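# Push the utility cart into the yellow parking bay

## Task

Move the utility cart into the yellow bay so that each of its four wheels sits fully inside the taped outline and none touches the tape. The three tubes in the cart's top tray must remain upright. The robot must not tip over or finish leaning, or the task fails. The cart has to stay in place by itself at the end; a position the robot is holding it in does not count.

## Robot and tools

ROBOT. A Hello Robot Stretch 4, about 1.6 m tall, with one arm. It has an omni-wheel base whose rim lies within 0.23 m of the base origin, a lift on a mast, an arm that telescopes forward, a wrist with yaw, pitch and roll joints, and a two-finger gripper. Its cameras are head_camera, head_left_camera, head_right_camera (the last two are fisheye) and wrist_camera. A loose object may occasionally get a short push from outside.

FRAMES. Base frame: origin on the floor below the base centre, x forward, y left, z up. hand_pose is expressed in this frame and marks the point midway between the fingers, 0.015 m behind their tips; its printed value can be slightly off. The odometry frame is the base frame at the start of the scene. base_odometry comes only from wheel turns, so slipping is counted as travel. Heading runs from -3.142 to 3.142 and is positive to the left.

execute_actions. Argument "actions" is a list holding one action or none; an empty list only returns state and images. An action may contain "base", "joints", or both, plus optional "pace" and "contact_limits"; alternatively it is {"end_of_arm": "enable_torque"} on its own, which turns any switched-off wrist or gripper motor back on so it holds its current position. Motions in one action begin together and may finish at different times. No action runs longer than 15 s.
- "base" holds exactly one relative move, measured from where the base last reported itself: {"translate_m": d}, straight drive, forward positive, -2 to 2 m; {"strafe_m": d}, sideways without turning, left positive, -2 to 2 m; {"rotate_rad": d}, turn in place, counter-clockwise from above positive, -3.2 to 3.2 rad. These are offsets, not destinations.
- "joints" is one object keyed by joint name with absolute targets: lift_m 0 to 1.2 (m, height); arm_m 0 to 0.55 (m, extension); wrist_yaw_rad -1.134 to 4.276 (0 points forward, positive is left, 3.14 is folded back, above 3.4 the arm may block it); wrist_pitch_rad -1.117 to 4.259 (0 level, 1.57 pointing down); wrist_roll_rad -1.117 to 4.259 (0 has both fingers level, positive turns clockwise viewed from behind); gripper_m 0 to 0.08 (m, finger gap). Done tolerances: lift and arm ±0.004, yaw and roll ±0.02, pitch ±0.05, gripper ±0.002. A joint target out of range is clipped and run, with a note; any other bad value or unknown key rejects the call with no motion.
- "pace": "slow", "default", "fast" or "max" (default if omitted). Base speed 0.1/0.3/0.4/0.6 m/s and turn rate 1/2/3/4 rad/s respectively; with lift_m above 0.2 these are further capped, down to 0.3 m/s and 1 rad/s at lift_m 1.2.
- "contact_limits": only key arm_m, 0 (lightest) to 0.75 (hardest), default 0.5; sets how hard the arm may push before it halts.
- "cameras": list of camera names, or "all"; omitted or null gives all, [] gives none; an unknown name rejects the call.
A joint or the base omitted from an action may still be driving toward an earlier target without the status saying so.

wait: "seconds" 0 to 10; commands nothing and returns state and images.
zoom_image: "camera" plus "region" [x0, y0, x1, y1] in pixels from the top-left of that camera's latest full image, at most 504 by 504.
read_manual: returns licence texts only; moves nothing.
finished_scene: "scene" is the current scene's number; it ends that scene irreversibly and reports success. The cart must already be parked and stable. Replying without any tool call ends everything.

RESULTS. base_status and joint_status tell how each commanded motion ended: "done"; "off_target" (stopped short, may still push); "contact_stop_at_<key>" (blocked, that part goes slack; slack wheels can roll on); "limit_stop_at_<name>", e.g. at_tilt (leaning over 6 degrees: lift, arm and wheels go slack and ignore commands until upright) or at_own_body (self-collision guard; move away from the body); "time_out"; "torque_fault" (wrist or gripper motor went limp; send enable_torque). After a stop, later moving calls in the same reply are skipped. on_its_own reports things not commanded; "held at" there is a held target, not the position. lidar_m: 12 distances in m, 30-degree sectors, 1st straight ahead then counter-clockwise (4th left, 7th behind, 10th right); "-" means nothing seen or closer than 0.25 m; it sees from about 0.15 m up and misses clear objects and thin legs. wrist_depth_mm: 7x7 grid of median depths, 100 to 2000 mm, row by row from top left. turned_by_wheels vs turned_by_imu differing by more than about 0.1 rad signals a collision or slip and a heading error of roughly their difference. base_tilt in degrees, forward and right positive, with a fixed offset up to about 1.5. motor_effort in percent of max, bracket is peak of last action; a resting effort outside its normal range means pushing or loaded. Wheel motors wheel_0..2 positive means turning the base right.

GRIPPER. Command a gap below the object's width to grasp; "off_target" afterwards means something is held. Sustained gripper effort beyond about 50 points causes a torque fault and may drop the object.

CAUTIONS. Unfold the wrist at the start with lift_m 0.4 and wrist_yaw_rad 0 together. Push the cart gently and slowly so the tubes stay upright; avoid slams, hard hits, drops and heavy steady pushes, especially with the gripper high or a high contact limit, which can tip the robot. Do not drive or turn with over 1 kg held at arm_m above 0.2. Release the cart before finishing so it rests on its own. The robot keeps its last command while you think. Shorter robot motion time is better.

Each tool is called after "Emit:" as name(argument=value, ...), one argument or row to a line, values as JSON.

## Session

Emit:
execute_actions(
  actions=[],
)

Scene clock: 0.00 s.
base_odometry: x=+0.000 y=+0.000 heading=+0.000 (m, m, rad; odometry frame)
turned_by_wheels: +0.000 (rad since the last result)
turned_by_imu: +0.000 (rad since the last result)
base_tilt: forward=+0.0 right=-0.4 (deg)
lidar_m: 1.90 0.87 0.66 0.64 0.69 1.89 1.82 1.96 1.11 1.12 2.59 1.68
base_status: not commanded
joint_positions: lift_m=+0.218 arm_m=+0.000 wrist_yaw_rad=+3.113 wrist_pitch_rad=-0.002 wrist_roll_rad=-0.003 gripper_m=+0.040
joint_status: not commanded
motor_effort: lift_m=+20 arm_m=+0 wrist_yaw_rad=+1 wrist_pitch_rad=-9 wrist_roll_rad=+1 gripper_m=+2 wheel_0=+0 wheel_1=-1 wheel_2=+0 (%)
hand_pose: x=-0.0389 y=+0.0934 z=+0.3966 quat_wxyz=(+0.014, +0.001, -0.002, +1.000) (m; base frame)
wrist_depth_mm: - 141 1118 1921 1863 1808 1863 / - 119 160 1921 1808 1863 1808 / - 121 163 1921 1863 1863 1808 / 140 140 230 1921 1863 1808 1863 / 1863 1983 1921 1921 1863 1808 1808 / 1229 1366 1464 1576 1537 1576 1618 / 931 - - 1025 121 1098 1078
pictures: head_camera, head_left_camera, head_right_camera, wrist_camera
camera_calibration (this result's frames):
wrist_camera: T_world_to_cam=[[-0.00300128, 0.998706, 0.0507637, -0.112664], [-0.0298805, 0.0506517, -0.998269, 0.447878], [-0.999549, -0.00451293, 0.0296898, 0.0991503], [0, 0, 0, 1]] pos_world=[0.11215, 0.0902802, 0.449878]
Images, in order (width x height): head_camera 420x560, head_left_camera 420x672, head_right_camera 420x672, wrist_camera 616x392.

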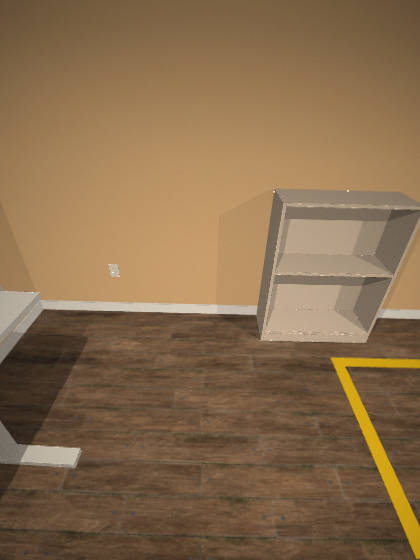

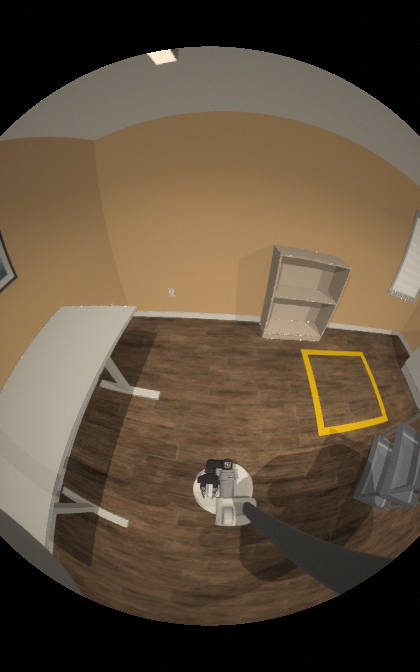

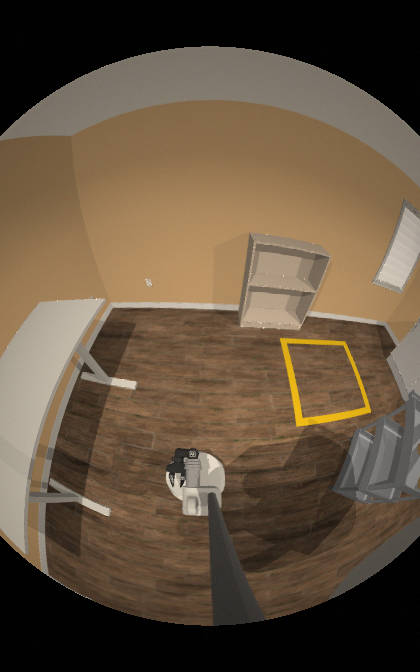

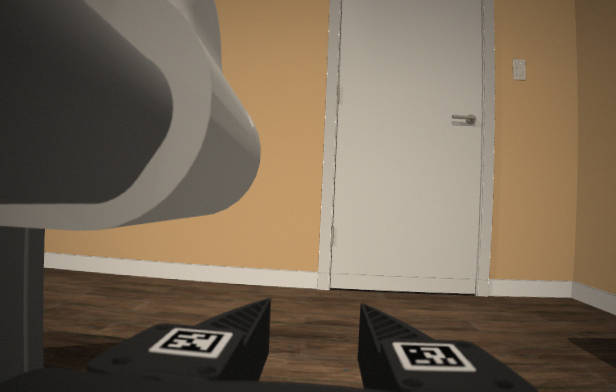

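Emit:
execute_actions(
  actions=[
    {"base": {"rotate_rad": -1.3}, "joints": {"lift_m": 0.676, "wrist_yaw_rad": 0.0, "wrist_roll_rad": 1.571, "gripper_m": 0.07}},
  ],
)

Scene clock: 6.93 s.
base_odometry: x=+0.000 y=+0.000 heading=-1.300 (m, m, rad; odometry frame)
turned_by_wheels: -1.300 (rad since the last result)
turned_by_imu: -1.285 (rad since the last result)
base_tilt: forward=+0.0 right=-0.4 (deg)
lidar_m: 1.33 1.84 1.67 1.94 0.72 0.63 0.65 0.79 1.82 1.85 2.22 1.11
base_status: done
joint_positions: lift_m=+0.676 arm_m=+0.000 wrist_yaw_rad=+0.001 wrist_pitch_rad=-0.002 wrist_roll_rad=+1.571 gripper_m=+0.070
joint_status: all done
motor_effort: lift_m=+24(27) arm_m=+0(0) wrist_yaw_rad=-3(7) wrist_pitch_rad=-7(10) wrist_roll_rad=+1(8) gripper_m=+3(3) wheel_0=+1(4) wheel_1=+1(6) wheel_2=+1(7) (%)
hand_pose: x=+0.3840 y=-0.0873 z=+0.8542 quat_wxyz=(+0.707, +0.707, +0.000, +0.001) (m; base frame)
wrist_depth_mm: 1863 - - - - 768 1008 / 1863 - 1255 1042 - 1118 1025 / - - - 1255 - 1281 1042 / - - - - - 1708 1138 / - - - - - 1756 1205 / - - - - - 1756 1182 / - - 146 - 152 - 1160
pictures: head_camera, head_left_camera, head_right_camera, wrist_camera
camera_calibration (this result's frames):
wrist_camera: T_world_to_cam=[[0.0333052, -0.047603, -0.998311, 0.836722], [0.0290579, 0.998489, -0.0466421, 0.173749], [0.999023, -0.0274554, 0.0346381, -0.266203], [0, 0, 0, 1]] pos_world=[0.233027, -0.140965, 0.852633]
Images, in order (width x height): head_camera 420x560, head_left_camera 420x672, head_right_camera 420x672, wrist_camera 616x392.

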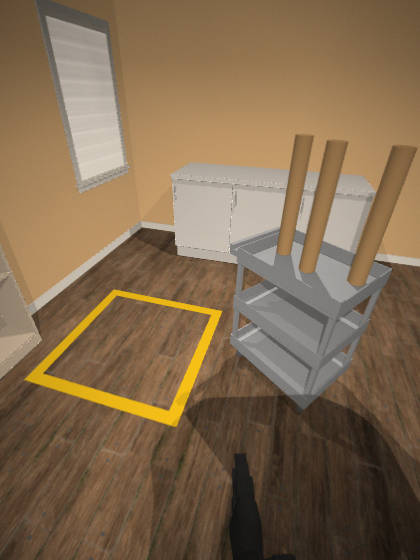

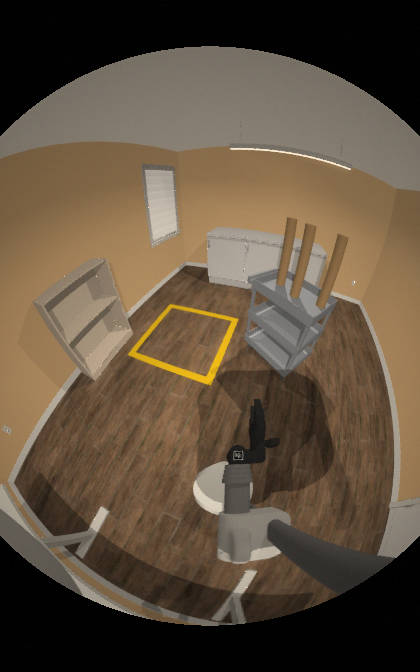

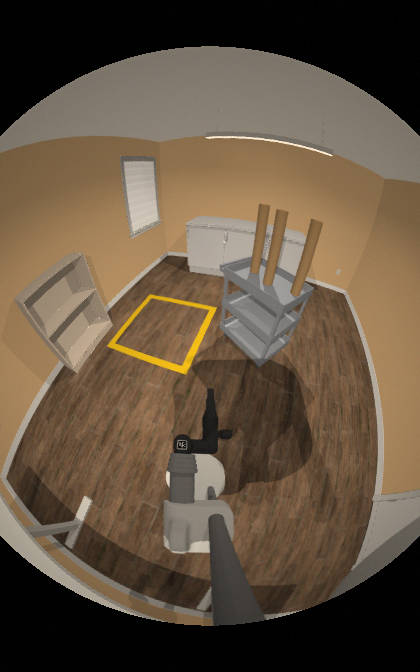

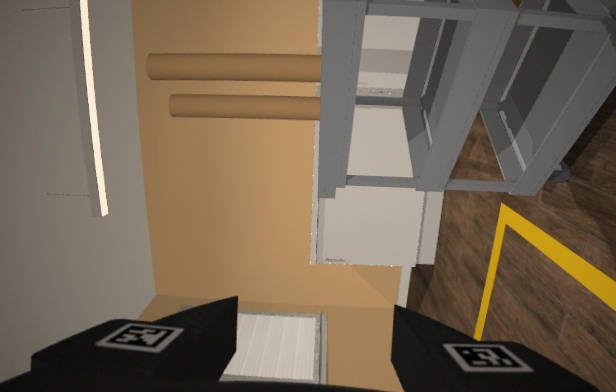

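Emit:
zoom_image(
  camera="head_camera",
  region=[200, 120, 420, 430],
)

Emit:
zoom_image(
  camera="head_camera",
  region=[0, 210, 260, 440],
)

Region (200, 120, 420, 430) of head_camera's 420x560 image, scaled by 1.626, with more detail than that image has; it fills the left 358 columns of this view, and the rest is white.

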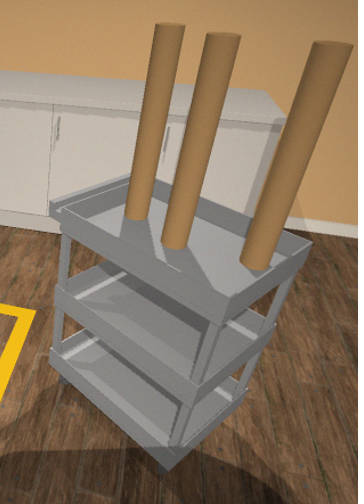

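Region (0, 210, 260, 440) of head_camera's 420x560 image, scaled by 1.938, with more detail than that image has; it fills the top 446 rows of this view, and the rest is white.

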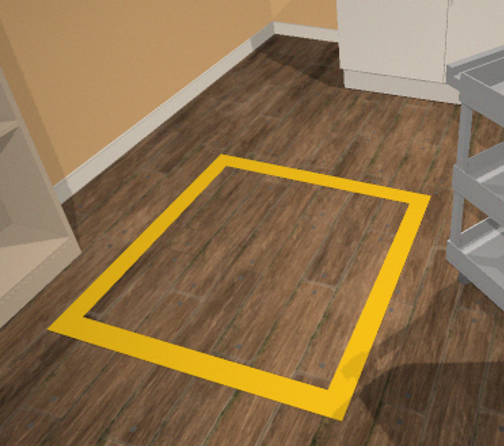

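Emit:
execute_actions(
  actions=[
    {"base": {"rotate_rad": -0.086}, "pace": "fast"},
  ],
  cameras=[],
)

Emit:
execute_actions(
  actions=[
    {"base": {"translate_m": 0.98}, "joints": {"lift_m": 1.0, "wrist_pitch_rad": 1.57, "wrist_roll_rad": -0.9, "gripper_m": 0.06}, "pace": "fast"},
  ],
  cameras=["head_camera", "head_right_camera"],
)

Scene clock: 109.03 s.
base_odometry: x=+0.000 y=+0.000 heading=-1.386 (m, m, rad; odometry frame)
turned_by_wheels: -0.086 (rad since the last result)
turned_by_imu: -0.084 (rad since the last result)
base_tilt: forward=+0.0 right=-0.4 (deg)
lidar_m: 1.24 1.94 1.65 1.92 0.75 0.65 0.64 0.76 1.82 1.84 2.11 1.11
base_status: done
joint_positions: lift_m=+0.676 arm_m=+0.000 wrist_yaw_rad=+0.000 wrist_pitch_rad=-0.002 wrist_roll_rad=+1.571 gripper_m=+0.070
joint_status: not commanded
motor_effort: lift_m=+25(25) arm_m=+0(0) wrist_yaw_rad=-1(2) wrist_pitch_rad=-8(9) wrist_roll_rad=+1(2) gripper_m=+4(3) wheel_0=+0(3) wheel_1=+0(3) wheel_2=-1(5) (%)
hand_pose: x=+0.3839 y=-0.0874 z=+0.8542 quat_wxyz=(+0.707, +0.707, -0.001, +0.001) (m; base frame)
wrist_depth_mm: 1863 - 1042 1025 - 1118 1078 / 1863 - - - 1336 842 960 / 1921 - 1308 1138 1464 1229 1008 / - - - - 1366 1308 1098 / - - - - - 1808 1229 / - - - - - 1756 1205 / - - 146 - 152 - 1182
pictures: none
No camera images: the call's "cameras" was empty. Leave "cameras" out to get every camera's image.

Scene clock: 112.90 s.
base_odometry: x=+0.180 y=-0.963 heading=-1.386 (m, m, rad; odometry frame)
turned_by_wheels: +0.000 (rad since the last result)
turned_by_imu: -0.002 (rad since the last result)
base_tilt: forward=+0.1 right=-0.3 (deg)
lidar_m: 0.45 2.01 1.39 1.39 1.93 1.59 2.07 2.43 2.07 0.43 0.37 0.37
base_status: done
joint_positions: lift_m=+1.000 arm_m=+0.000 wrist_yaw_rad=+0.000 wrist_pitch_rad=+1.570 wrist_roll_rad=-0.900 gripper_m=+0.060
joint_status: all done
motor_effort: lift_m=+25(28) arm_m=+0(0) wrist_yaw_rad=+0(1) wrist_pitch_rad=-1(9) wrist_roll_rad=+0(7) gripper_m=+0(1) wheel_0=-1(6) wheel_1=-1(7) wheel_2=+1(11) (%)
hand_pose: x=+0.1714 y=-0.0874 z=+0.9652 quat_wxyz=(+0.637, -0.307, +0.637, +0.307) (m; base frame)
wrist_depth_mm: 1160 1138 1118 1098 1098 1078 1060 / 1138 1138 1118 1118 1060 1098 1060 / 1138 1138 1098 1118 1078 627 554 / 1138 1118 904 904 1078 627 473 / 1138 1138 904 891 960 627 317 / 1118 1118 778 1098 931 621 301 / 1138 - 136 1098 153 - 283
pictures: head_camera, head_right_camera
Images, in order (width x height): head_camera 420x560, head_right_camera 420x672.

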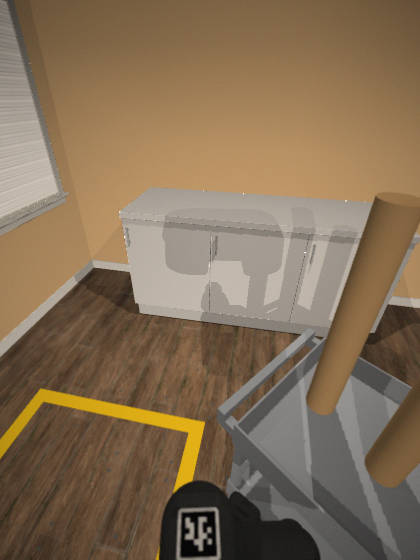

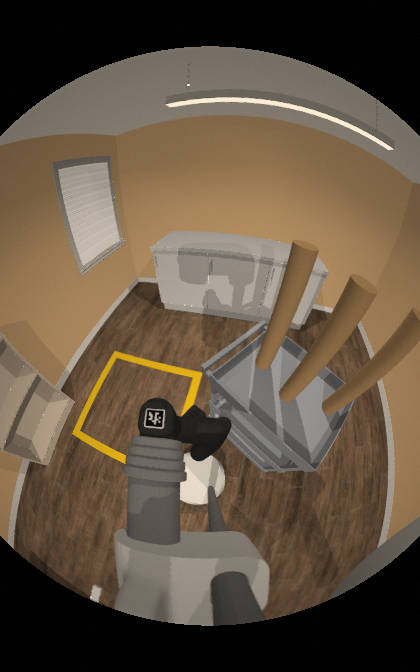

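Emit:
zoom_image(
  camera="head_camera",
  region=[180, 320, 420, 560],
)

Emit:
zoom_image(
  camera="head_right_camera",
  region=[60, 300, 380, 500],
)

Region (180, 320, 420, 560) of head_camera's 420x560 image, scaled by 2.100, with more detail than that image has.

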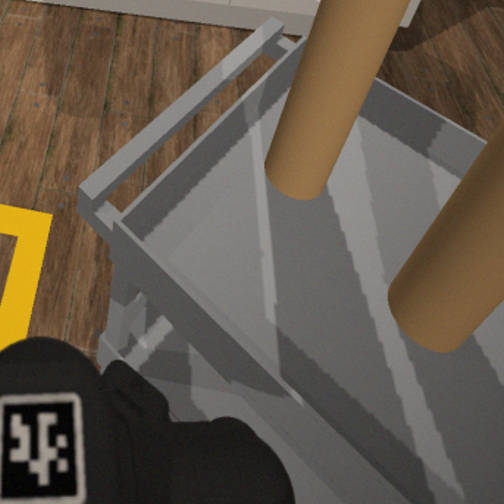

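Region (60, 300, 380, 500) of head_right_camera's 420x672 image, scaled by 1.575, with more detail than that image has; it fills the top 315 rows of this view, and the rest is white.

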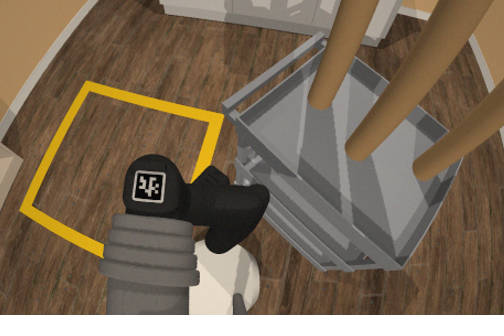

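Emit:
execute_actions(
  actions=[
    {"base": {"rotate_rad": -0.18}, "joints": {"arm_m": 0.226}},
  ],
  cameras=["head_camera", "wrist_camera"],
)

Scene clock: 138.73 s.
base_odometry: x=+0.180 y=-0.963 heading=-1.566 (m, m, rad; odometry frame)
turned_by_wheels: -0.180 (rad since the last result)
turned_by_imu: -0.177 (rad since the last result)
base_tilt: forward=+0.0 right=-0.4 (deg)
lidar_m: 0.41 1.81 1.75 1.39 1.48 1.64 2.40 1.71 2.12 0.46 0.36 0.36
base_status: done
joint_positions: lift_m=+1.000 arm_m=+0.225 wrist_yaw_rad=+0.000 wrist_pitch_rad=+1.570 wrist_roll_rad=-0.900 gripper_m=+0.060
joint_status: all done
motor_effort: lift_m=+25(25) arm_m=+8(8) wrist_yaw_rad=-1(1) wrist_pitch_rad=+0(2) wrist_roll_rad=+1(0) gripper_m=+0(1) wheel_0=+1(5) wheel_1=+1(6) wheel_2=-1(4) (%)
hand_pose: x=+0.3956 y=-0.0874 z=+0.9652 quat_wxyz=(+0.637, -0.308, +0.636, +0.307) (m; base frame)
wrist_depth_mm: 1138 1138 1118 1118 248 246 1060 / 1138 1138 1118 1098 272 1078 1060 / 1138 1138 1118 1098 314 310 307 / 1138 1138 1118 1118 315 312 309 / 1138 917 904 1078 315 310 309 / 1138 904 904 1098 312 309 307 / 1138 - 136 1098 153 - 307
pictures: head_camera, wrist_camera
camera_calibration (this result's frames):
wrist_camera: T_world_to_cam=[[0.811687, -0.583283, -0.0307614, -0.341508], [-0.584046, -0.811163, -0.0300825, 0.247071], [-0.0074059, 0.0423836, -0.999074, 1.12028], [0, 0, 0, 1]] pos_world=[0.429795, -0.046262, 1.11617]
Images, in order (width x height): head_camera 420x560, wrist_camera 616x392.

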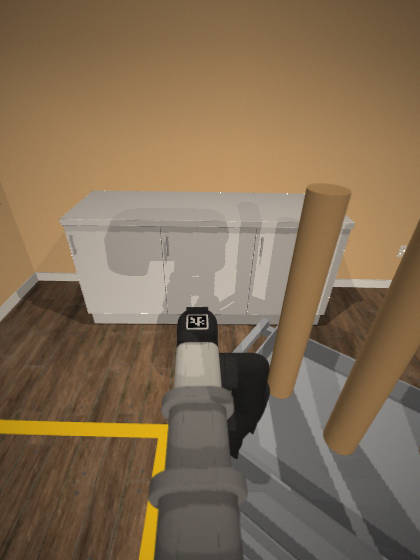

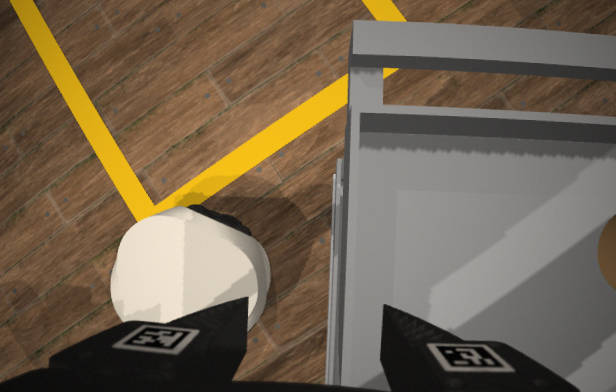

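Emit:
zoom_image(
  camera="wrist_camera",
  region=[230, 0, 480, 392],
)

Region (230, 0, 480, 392) of wrist_camera's 616x392 image, scaled by 1.286; it fills the left 321 columns of this view, and the rest is white.

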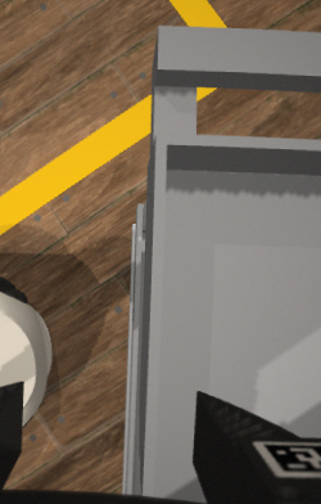

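Emit:
execute_actions(
  actions=[
    {"joints": {"arm_m": 0.255, "wrist_roll_rad": -0.912, "lift_m": 0.93, "gripper_m": 0.05}},
  ],
  cameras=["wrist_camera"],
)

Scene clock: 152.87 s.
base_odometry: x=+0.180 y=-0.963 heading=-1.566 (m, m, rad; odometry frame)
turned_by_wheels: +0.000 (rad since the last result)
turned_by_imu: +0.001 (rad since the last result)
base_tilt: forward=+0.0 right=-0.5 (deg)
lidar_m: 0.39 1.80 1.74 1.39 1.49 1.65 2.40 1.70 2.12 0.47 0.36 0.36
base_status: not commanded
joint_positions: lift_m=+0.930 arm_m=+0.254 wrist_yaw_rad=+0.000 wrist_pitch_rad=+1.570 wrist_roll_rad=-0.912 gripper_m=+0.050
joint_status: all done
motor_effort: lift_m=+15(24) arm_m=+8(8) wrist_yaw_rad=-1(0) wrist_pitch_rad=+0(2) wrist_roll_rad=+0(0) gripper_m=+0(1) wheel_0=+1(1) wheel_1=+1(1) wheel_2=-1(1) (%)
hand_pose: x=+0.4246 y=-0.0874 z=+0.8959 quat_wxyz=(+0.635, -0.311, +0.635, +0.311) (m; base frame)
wrist_depth_mm: 1060 1060 1060 1042 181 178 - / 1078 1042 1042 1042 1025 1025 1008 / 1098 1060 1042 1025 243 223 212 / 1060 1078 1042 1025 248 244 242 / 1060 842 842 1042 246 243 241 / 1060 842 831 249 246 243 240 / 1060 - 135 248 127 241 239
pictures: wrist_camera
camera_calibration (this result's frames):
wrist_camera: T_world_to_cam=[[0.81842, -0.573791, -0.0308577, -0.369093], [-0.574564, -0.817909, -0.0300018, 0.257219], [-0.00802406, 0.0422838, -0.999073, 1.05157], [0, 0, 0, 1]] pos_world=[0.4583, -0.0458651, 1.04692]
Images, in order (width x height): wrist_camera 616x392.

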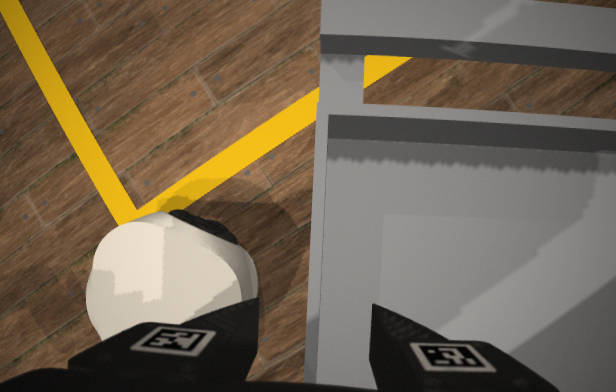

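Emit:
execute_actions(
  actions=[
    {"joints": {"lift_m": 0.865}},
  ],
  cameras=["wrist_camera"],
)

Emit:
execute_actions(
  actions=[
    {"joints": {"gripper_m": 0.002}, "pace": "slow"},
  ],
  cameras=["head_camera", "wrist_camera"],
)

Scene clock: 157.47 s.
base_odometry: x=+0.180 y=-0.963 heading=-1.566 (m, m, rad; odometry frame)
turned_by_wheels: +0.000 (rad since the last result)
turned_by_imu: +0.001 (rad since the last result)
base_tilt: forward=+0.0 right=-0.4 (deg)
lidar_m: 0.42 1.82 1.75 1.39 1.47 1.62 2.40 1.72 2.13 0.46 0.37 0.38
base_status: not commanded
joint_positions: lift_m=+0.865 arm_m=+0.254 wrist_yaw_rad=+0.000 wrist_pitch_rad=+1.570 wrist_roll_rad=-0.912 gripper_m=+0.050
joint_status: all done
motor_effort: lift_m=+16(18) arm_m=+9(8) wrist_yaw_rad=-1(0) wrist_pitch_rad=+1(1) wrist_roll_rad=+0(0) gripper_m=-2(0) wheel_0=+1(1) wheel_1=+1(0) wheel_2=-1(1) (%)
hand_pose: x=+0.4246 y=-0.0874 z=+0.8309 quat_wxyz=(+0.635, -0.311, +0.635, +0.311) (m; base frame)
wrist_depth_mm: 1008 991 991 976 960 946 960 / 1008 991 976 976 129 122 142 / 1008 991 991 185 183 181 180 / 991 991 976 185 183 181 179 / 1008 778 820 185 183 181 179 / 1008 778 768 184 182 180 179 / 991 - 135 184 127 179 -
pictures: wrist_camera
camera_calibration (this result's frames):
wrist_camera: T_world_to_cam=[[0.81842, -0.573791, -0.0308576, -0.3711], [-0.574564, -0.817909, -0.0300019, 0.25527], [-0.00802395, 0.0422838, -0.999073, 0.986629], [0, 0, 0, 1]] pos_world=[0.458301, -0.0458651, 0.981922]
Images, in order (width x height): wrist_camera 616x392.

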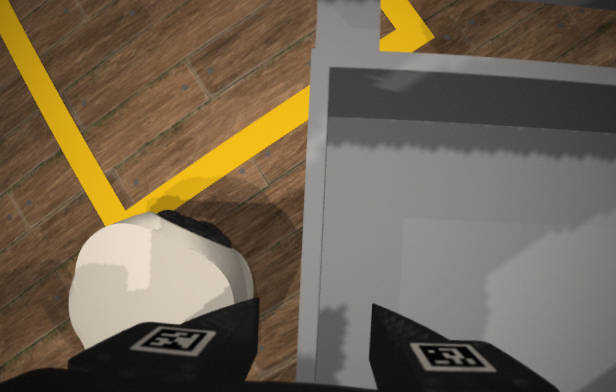

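Scene clock: 159.27 s.
base_odometry: x=+0.180 y=-0.963 heading=-1.566 (m, m, rad; odometry frame)
turned_by_wheels: +0.000 (rad since the last result)
turned_by_imu: +0.001 (rad since the last result)
base_tilt: forward=-0.1 right=-0.5 (deg)
lidar_m: 0.43 1.80 1.74 1.39 1.48 1.63 2.40 1.71 2.12 0.47 0.36 0.36
base_status: not commanded
joint_positions: lift_m=+0.865 arm_m=+0.254 wrist_yaw_rad=-0.002 wrist_pitch_rad=+1.570 wrist_roll_rad=-0.911 gripper_m=+0.004
joint_status: gripper_m off_target (ended at +0.004, target +0.002)
motor_effort: lift_m=+16(15) arm_m=+8(8) wrist_yaw_rad=+2(4) wrist_pitch_rad=-1(7) wrist_roll_rad=-1(1) gripper_m=-23(21) wheel_0=+1(1) wheel_1=+1(1) wheel_2=-1(1) (%)
hand_pose: x=+0.4244 y=-0.0874 z=+0.8309 quat_wxyz=(+0.635, -0.311, +0.635, +0.311) (m; base frame)
wrist_depth_mm: 1008 1008 991 976 960 946 946 / 1025 991 991 976 128 121 141 / 1008 991 991 960 183 181 180 / 991 991 976 976 183 181 179 / 1008 778 809 184 182 181 180 / 1008 778 768 141 182 180 179 / 991 778 - 112 - 179 -
pictures: head_camera, wrist_camera
camera_calibration (this result's frames):
wrist_camera: T_world_to_cam=[[0.817405, -0.575239, -0.0307985, -0.370744], [-0.576009, -0.816891, -0.0300436, 0.255935], [-0.0078768, 0.042298, -0.999074, 0.986567], [0, 0, 0, 1]] pos_world=[0.45824, -0.045925, 0.981924]
Images, in order (width x height): head_camera 420x560, wrist_camera 616x392.

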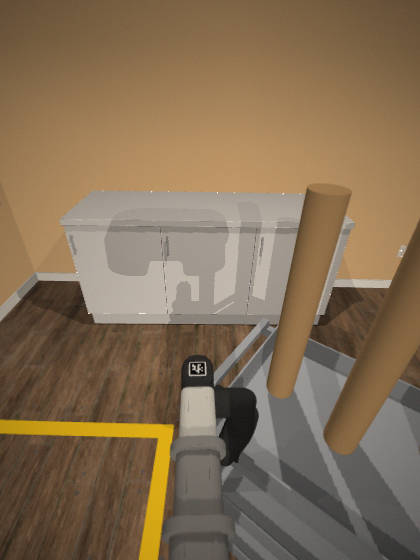

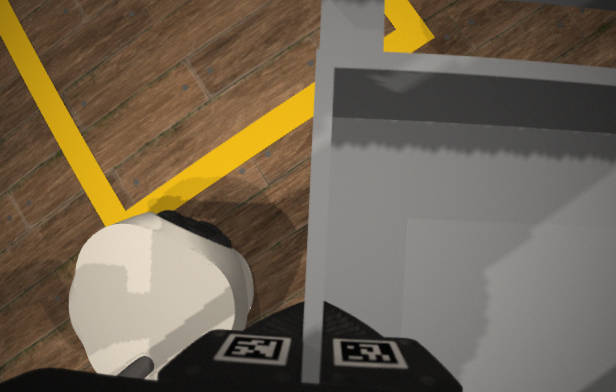

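Emit:
execute_actions(
  actions=[
    {"base": {"strafe_m": 0.15}, "pace": "slow"},
  ],
  cameras=["head_right_camera", "wrist_camera"],
)

Scene clock: 166.10 s.
base_odometry: x=+0.330 y=-0.963 heading=-1.566 (m, m, rad; odometry frame)
turned_by_wheels: -0.001 (rad since the last result)
turned_by_imu: +0.000 (rad since the last result)
base_tilt: forward=-0.1 right=-0.3 (deg)
lidar_m: 0.41 1.80 1.61 1.24 1.33 1.64 1.97 1.70 2.29 0.47 0.37 0.36
base_status: done
joint_positions: lift_m=+0.865 arm_m=+0.254 wrist_yaw_rad=+0.000 wrist_pitch_rad=+1.569 wrist_roll_rad=-0.912 gripper_m=+0.004
joint_status: not commanded
motor_effort: lift_m=+16(16) arm_m=+8(8) wrist_yaw_rad=+1(10) wrist_pitch_rad=+3(5) wrist_roll_rad=-1(9) gripper_m=-22(23) wheel_0=-5(11) wheel_1=+0(8) wheel_2=-3(5) (%)
hand_pose: x=+0.4249 y=-0.0874 z=+0.8309 quat_wxyz=(+0.636, -0.311, +0.634, +0.311) (m; base frame)
wrist_depth_mm: 991 991 976 976 946 946 946 / 1025 991 976 960 128 121 141 / 1008 991 991 991 183 181 180 / 1008 991 976 976 183 181 179 / 1008 778 820 184 183 181 179 / 991 768 768 141 182 180 178 / 991 768 - 114 - 180 -
pictures: head_right_camera, wrist_camera
camera_calibration (this result's frames):
wrist_camera: T_world_to_cam=[[0.818239, -0.574112, -0.0296734, -0.372268], [-0.574841, -0.817684, -0.0308332, 0.256257], [-0.00656175, 0.0422864, -0.999084, 0.985955], [0, 0, 0, 1]] pos_world=[0.458381, -0.0458784, 0.981907]
Images, in order (width x height): head_right_camera 420x672, wrist_camera 616x392.

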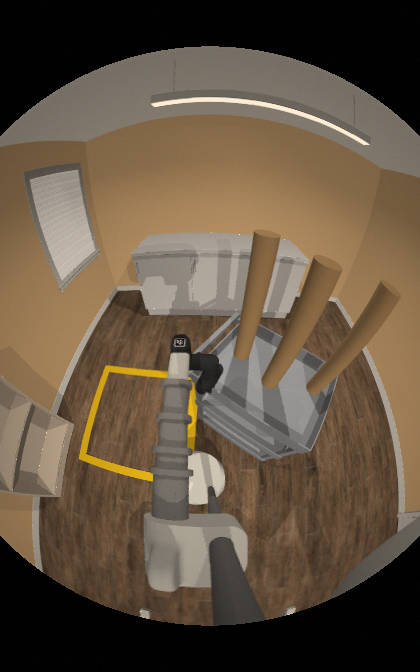

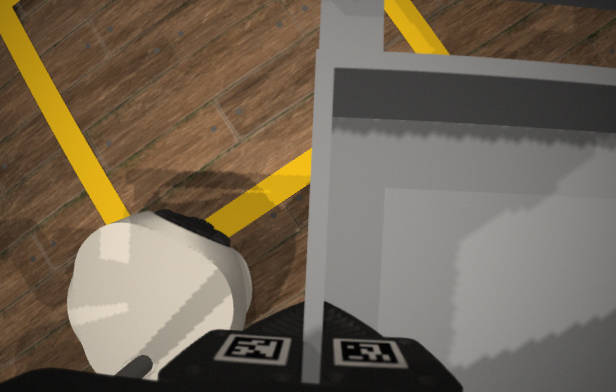

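Emit:
execute_actions(
  actions=[
    {"base": {"strafe_m": 0.93}},
  ],
)

Scene clock: 178.50 s.
base_odometry: x=+1.260 y=-0.959 heading=-1.567 (m, m, rad; odometry frame)
turned_by_wheels: +0.000 (rad since the last result)
turned_by_imu: -0.002 (rad since the last result)
base_tilt: forward=+0.0 right=-0.4 (deg)
lidar_m: 0.42 0.85 0.31 0.30 0.31 0.46 1.94 1.64 2.38 0.45 0.37 0.35
base_status: done
joint_positions: lift_m=+0.865 arm_m=+0.254 wrist_yaw_rad=-0.004 wrist_pitch_rad=+1.570 wrist_roll_rad=-0.909 gripper_m=+0.004
joint_status: not commanded
motor_effort: lift_m=+16(17) arm_m=+8(8) wrist_yaw_rad=+10(10) wrist_pitch_rad=+0(7) wrist_roll_rad=-7(7) gripper_m=-21(23) wheel_0=-1(16) wheel_1=-1(6) wheel_2=-3(5) (%)
hand_pose: x=+0.4243 y=-0.0874 z=+0.8308 quat_wxyz=(+0.636, -0.309, +0.636, +0.309) (m; base frame)
wrist_depth_mm: 496 866 991 960 960 960 946 / 768 723 976 976 128 120 141 / 904 891 976 960 183 181 180 / 904 991 991 976 183 181 179 / 1008 778 809 184 182 181 179 / 1008 778 768 140 182 180 179 / 991 768 - 114 - 180 -
pictures: head_camera, head_left_camera, head_right_camera, wrist_camera
camera_calibration (this result's frames):
wrist_camera: T_world_to_cam=[[0.814895, -0.578792, -0.0307636, -0.369927], [-0.579558, -0.814376, -0.0300707, 0.257612], [-0.00764852, 0.0423338, -0.999074, 0.986321], [0, 0, 0, 1]] pos_world=[0.458296, -0.0460727, 0.981774]
Images, in order (width x height): head_camera 420x560, head_left_camera 420x672, head_right_camera 420x672, wrist_camera 616x392.

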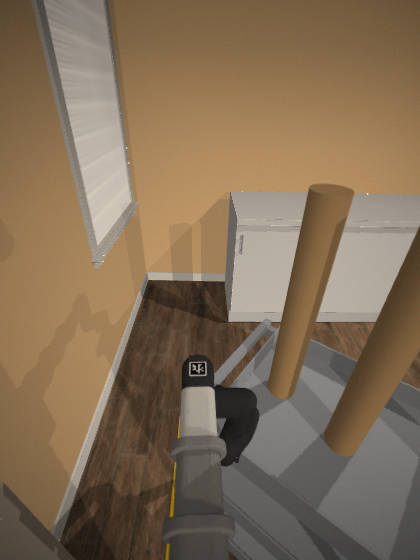

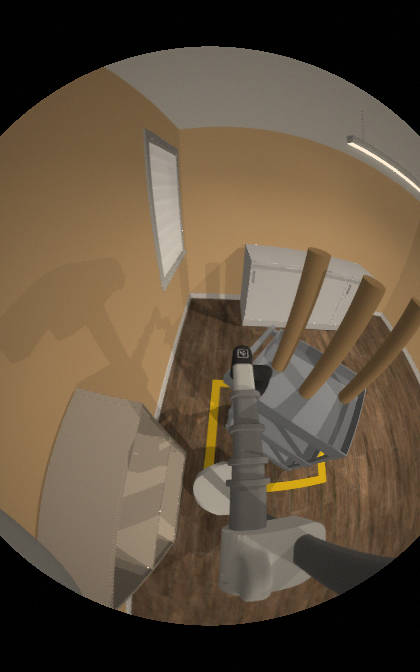

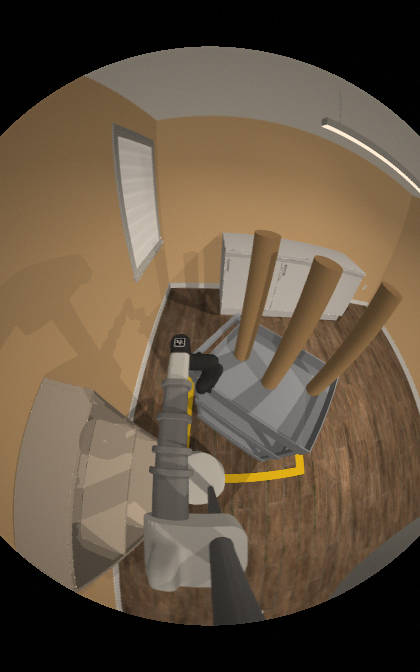

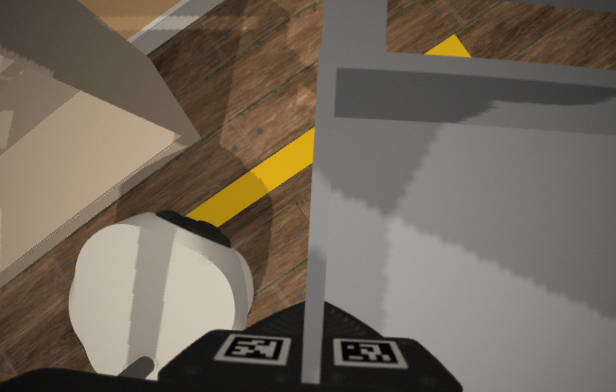

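Emit:
zoom_image(
  camera="head_left_camera",
  region=[180, 320, 380, 520],
)

Emit:
zoom_image(
  camera="head_right_camera",
  region=[160, 300, 360, 500],
)

Region (180, 320, 380, 520) of head_left_camera's 420x672 image, scaled by 2.520, with more detail than that image has.

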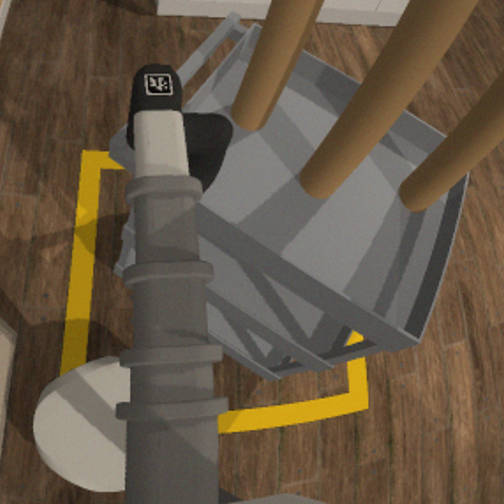

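Region (160, 300, 360, 500) of head_right_camera's 420x672 image, scaled by 2.520, with more detail than that image has.

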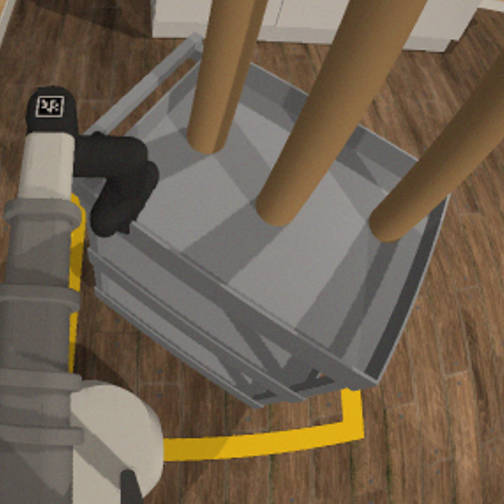

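Emit:
execute_actions(
  actions=[
    {"joints": {"gripper_m": 0.04}},
  ],
  cameras=[],
)

Emit:
execute_actions(
  actions=[
    {"joints": {"lift_m": 0.95}},
  ],
  cameras=["head_right_camera", "wrist_camera"],
)

Scene clock: 204.97 s.
base_odometry: x=+1.260 y=-0.959 heading=-1.567 (m, m, rad; odometry frame)
turned_by_wheels: +0.000 (rad since the last result)
turned_by_imu: +0.001 (rad since the last result)
base_tilt: forward=-0.1 right=-0.4 (deg)
lidar_m: 0.41 0.84 0.31 0.30 0.32 0.46 1.97 1.61 2.39 0.47 0.35 0.36
base_status: not commanded
joint_positions: lift_m=+0.865 arm_m=+0.254 wrist_yaw_rad=-0.001 wrist_pitch_rad=+1.570 wrist_roll_rad=-0.912 gripper_m=+0.040
joint_status: all done
motor_effort: lift_m=+17(18) arm_m=+8(8) wrist_yaw_rad=+2(10) wrist_pitch_rad=-2(3) wrist_roll_rad=+0(7) gripper_m=+3(19) wheel_0=-1(1) wheel_1=+0(1) wheel_2=-2(3) (%)
hand_pose: x=+0.4245 y=-0.0874 z=+0.8308 quat_wxyz=(+0.635, -0.311, +0.635, +0.311) (m; base frame)
wrist_depth_mm: 492 866 991 976 960 960 946 / 798 715 991 976 124 124 - / 891 891 991 976 183 181 179 / 904 976 976 960 183 181 179 / 991 768 809 185 182 180 179 / 1008 778 759 183 181 180 179 / 991 - - 183 120 179 -
pictures: none
No camera images: the call's "cameras" was empty. Leave "cameras" out to get every camera's image.

Scene clock: 206.30 s.
base_odometry: x=+1.260 y=-0.959 heading=-1.567 (m, m, rad; odometry frame)
turned_by_wheels: +0.000 (rad since the last result)
turned_by_imu: +0.000 (rad since the last result)
base_tilt: forward=+0.0 right=-0.5 (deg)
lidar_m: 0.41 0.82 0.32 0.29 0.33 0.43 1.95 1.62 2.36 0.46 0.36 0.36
base_status: not commanded
joint_positions: lift_m=+0.950 arm_m=+0.254 wrist_yaw_rad=+0.000 wrist_pitch_rad=+1.570 wrist_roll_rad=-0.912 gripper_m=+0.040
joint_status: all done
motor_effort: lift_m=+25(26) arm_m=+8(8) wrist_yaw_rad=+0(0) wrist_pitch_rad=-2(1) wrist_roll_rad=+0(0) gripper_m=+4(2) wheel_0=-1(1) wheel_1=+0(0) wheel_2=-2(2) (%)
hand_pose: x=+0.4245 y=-0.0874 z=+0.9152 quat_wxyz=(+0.635, -0.311, +0.635, +0.311) (m; base frame)
wrist_depth_mm: 492 878 1060 1078 198 196 195 / 473 707 1078 1078 1042 1025 1008 / 991 991 1060 1060 264 250 260 / 991 1008 1060 1060 265 264 260 / 1060 866 866 1060 266 262 260 / 1098 854 842 1042 264 262 259 / 1098 - - 661 121 260 259
pictures: head_right_camera, wrist_camera
camera_calibration (this result's frames):
wrist_camera: T_world_to_cam=[[0.818115, -0.574217, -0.0310243, -0.368226], [-0.574996, -0.81761, -0.0298849, 0.257878], [-0.00820537, 0.0422881, -0.999072, 1.07086], [0, 0, 0, 1]] pos_world=[0.458317, -0.0458827, 1.06615]
Images, in order (width x height): head_right_camera 420x672, wrist_camera 616x392.

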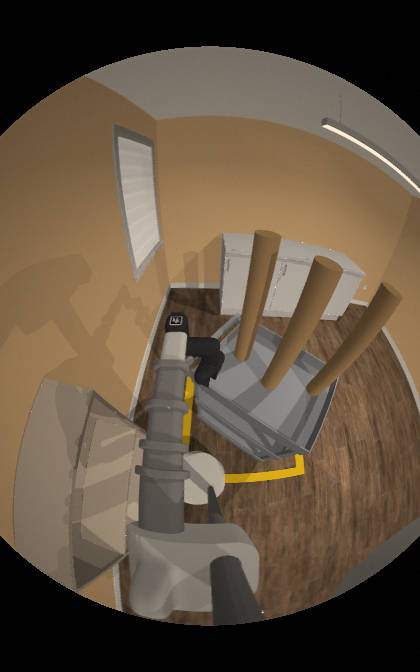

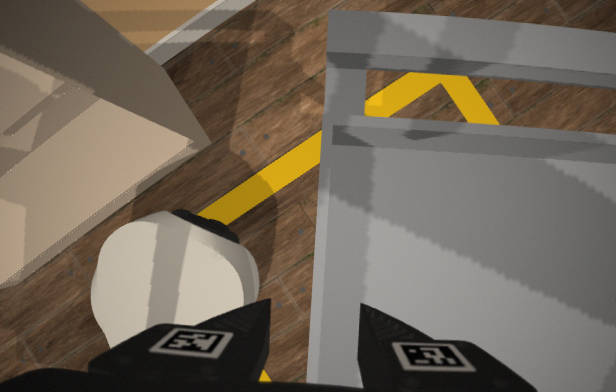

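Emit:
finished_scene(
  scene=2,
)

The scene is finished: the task was done.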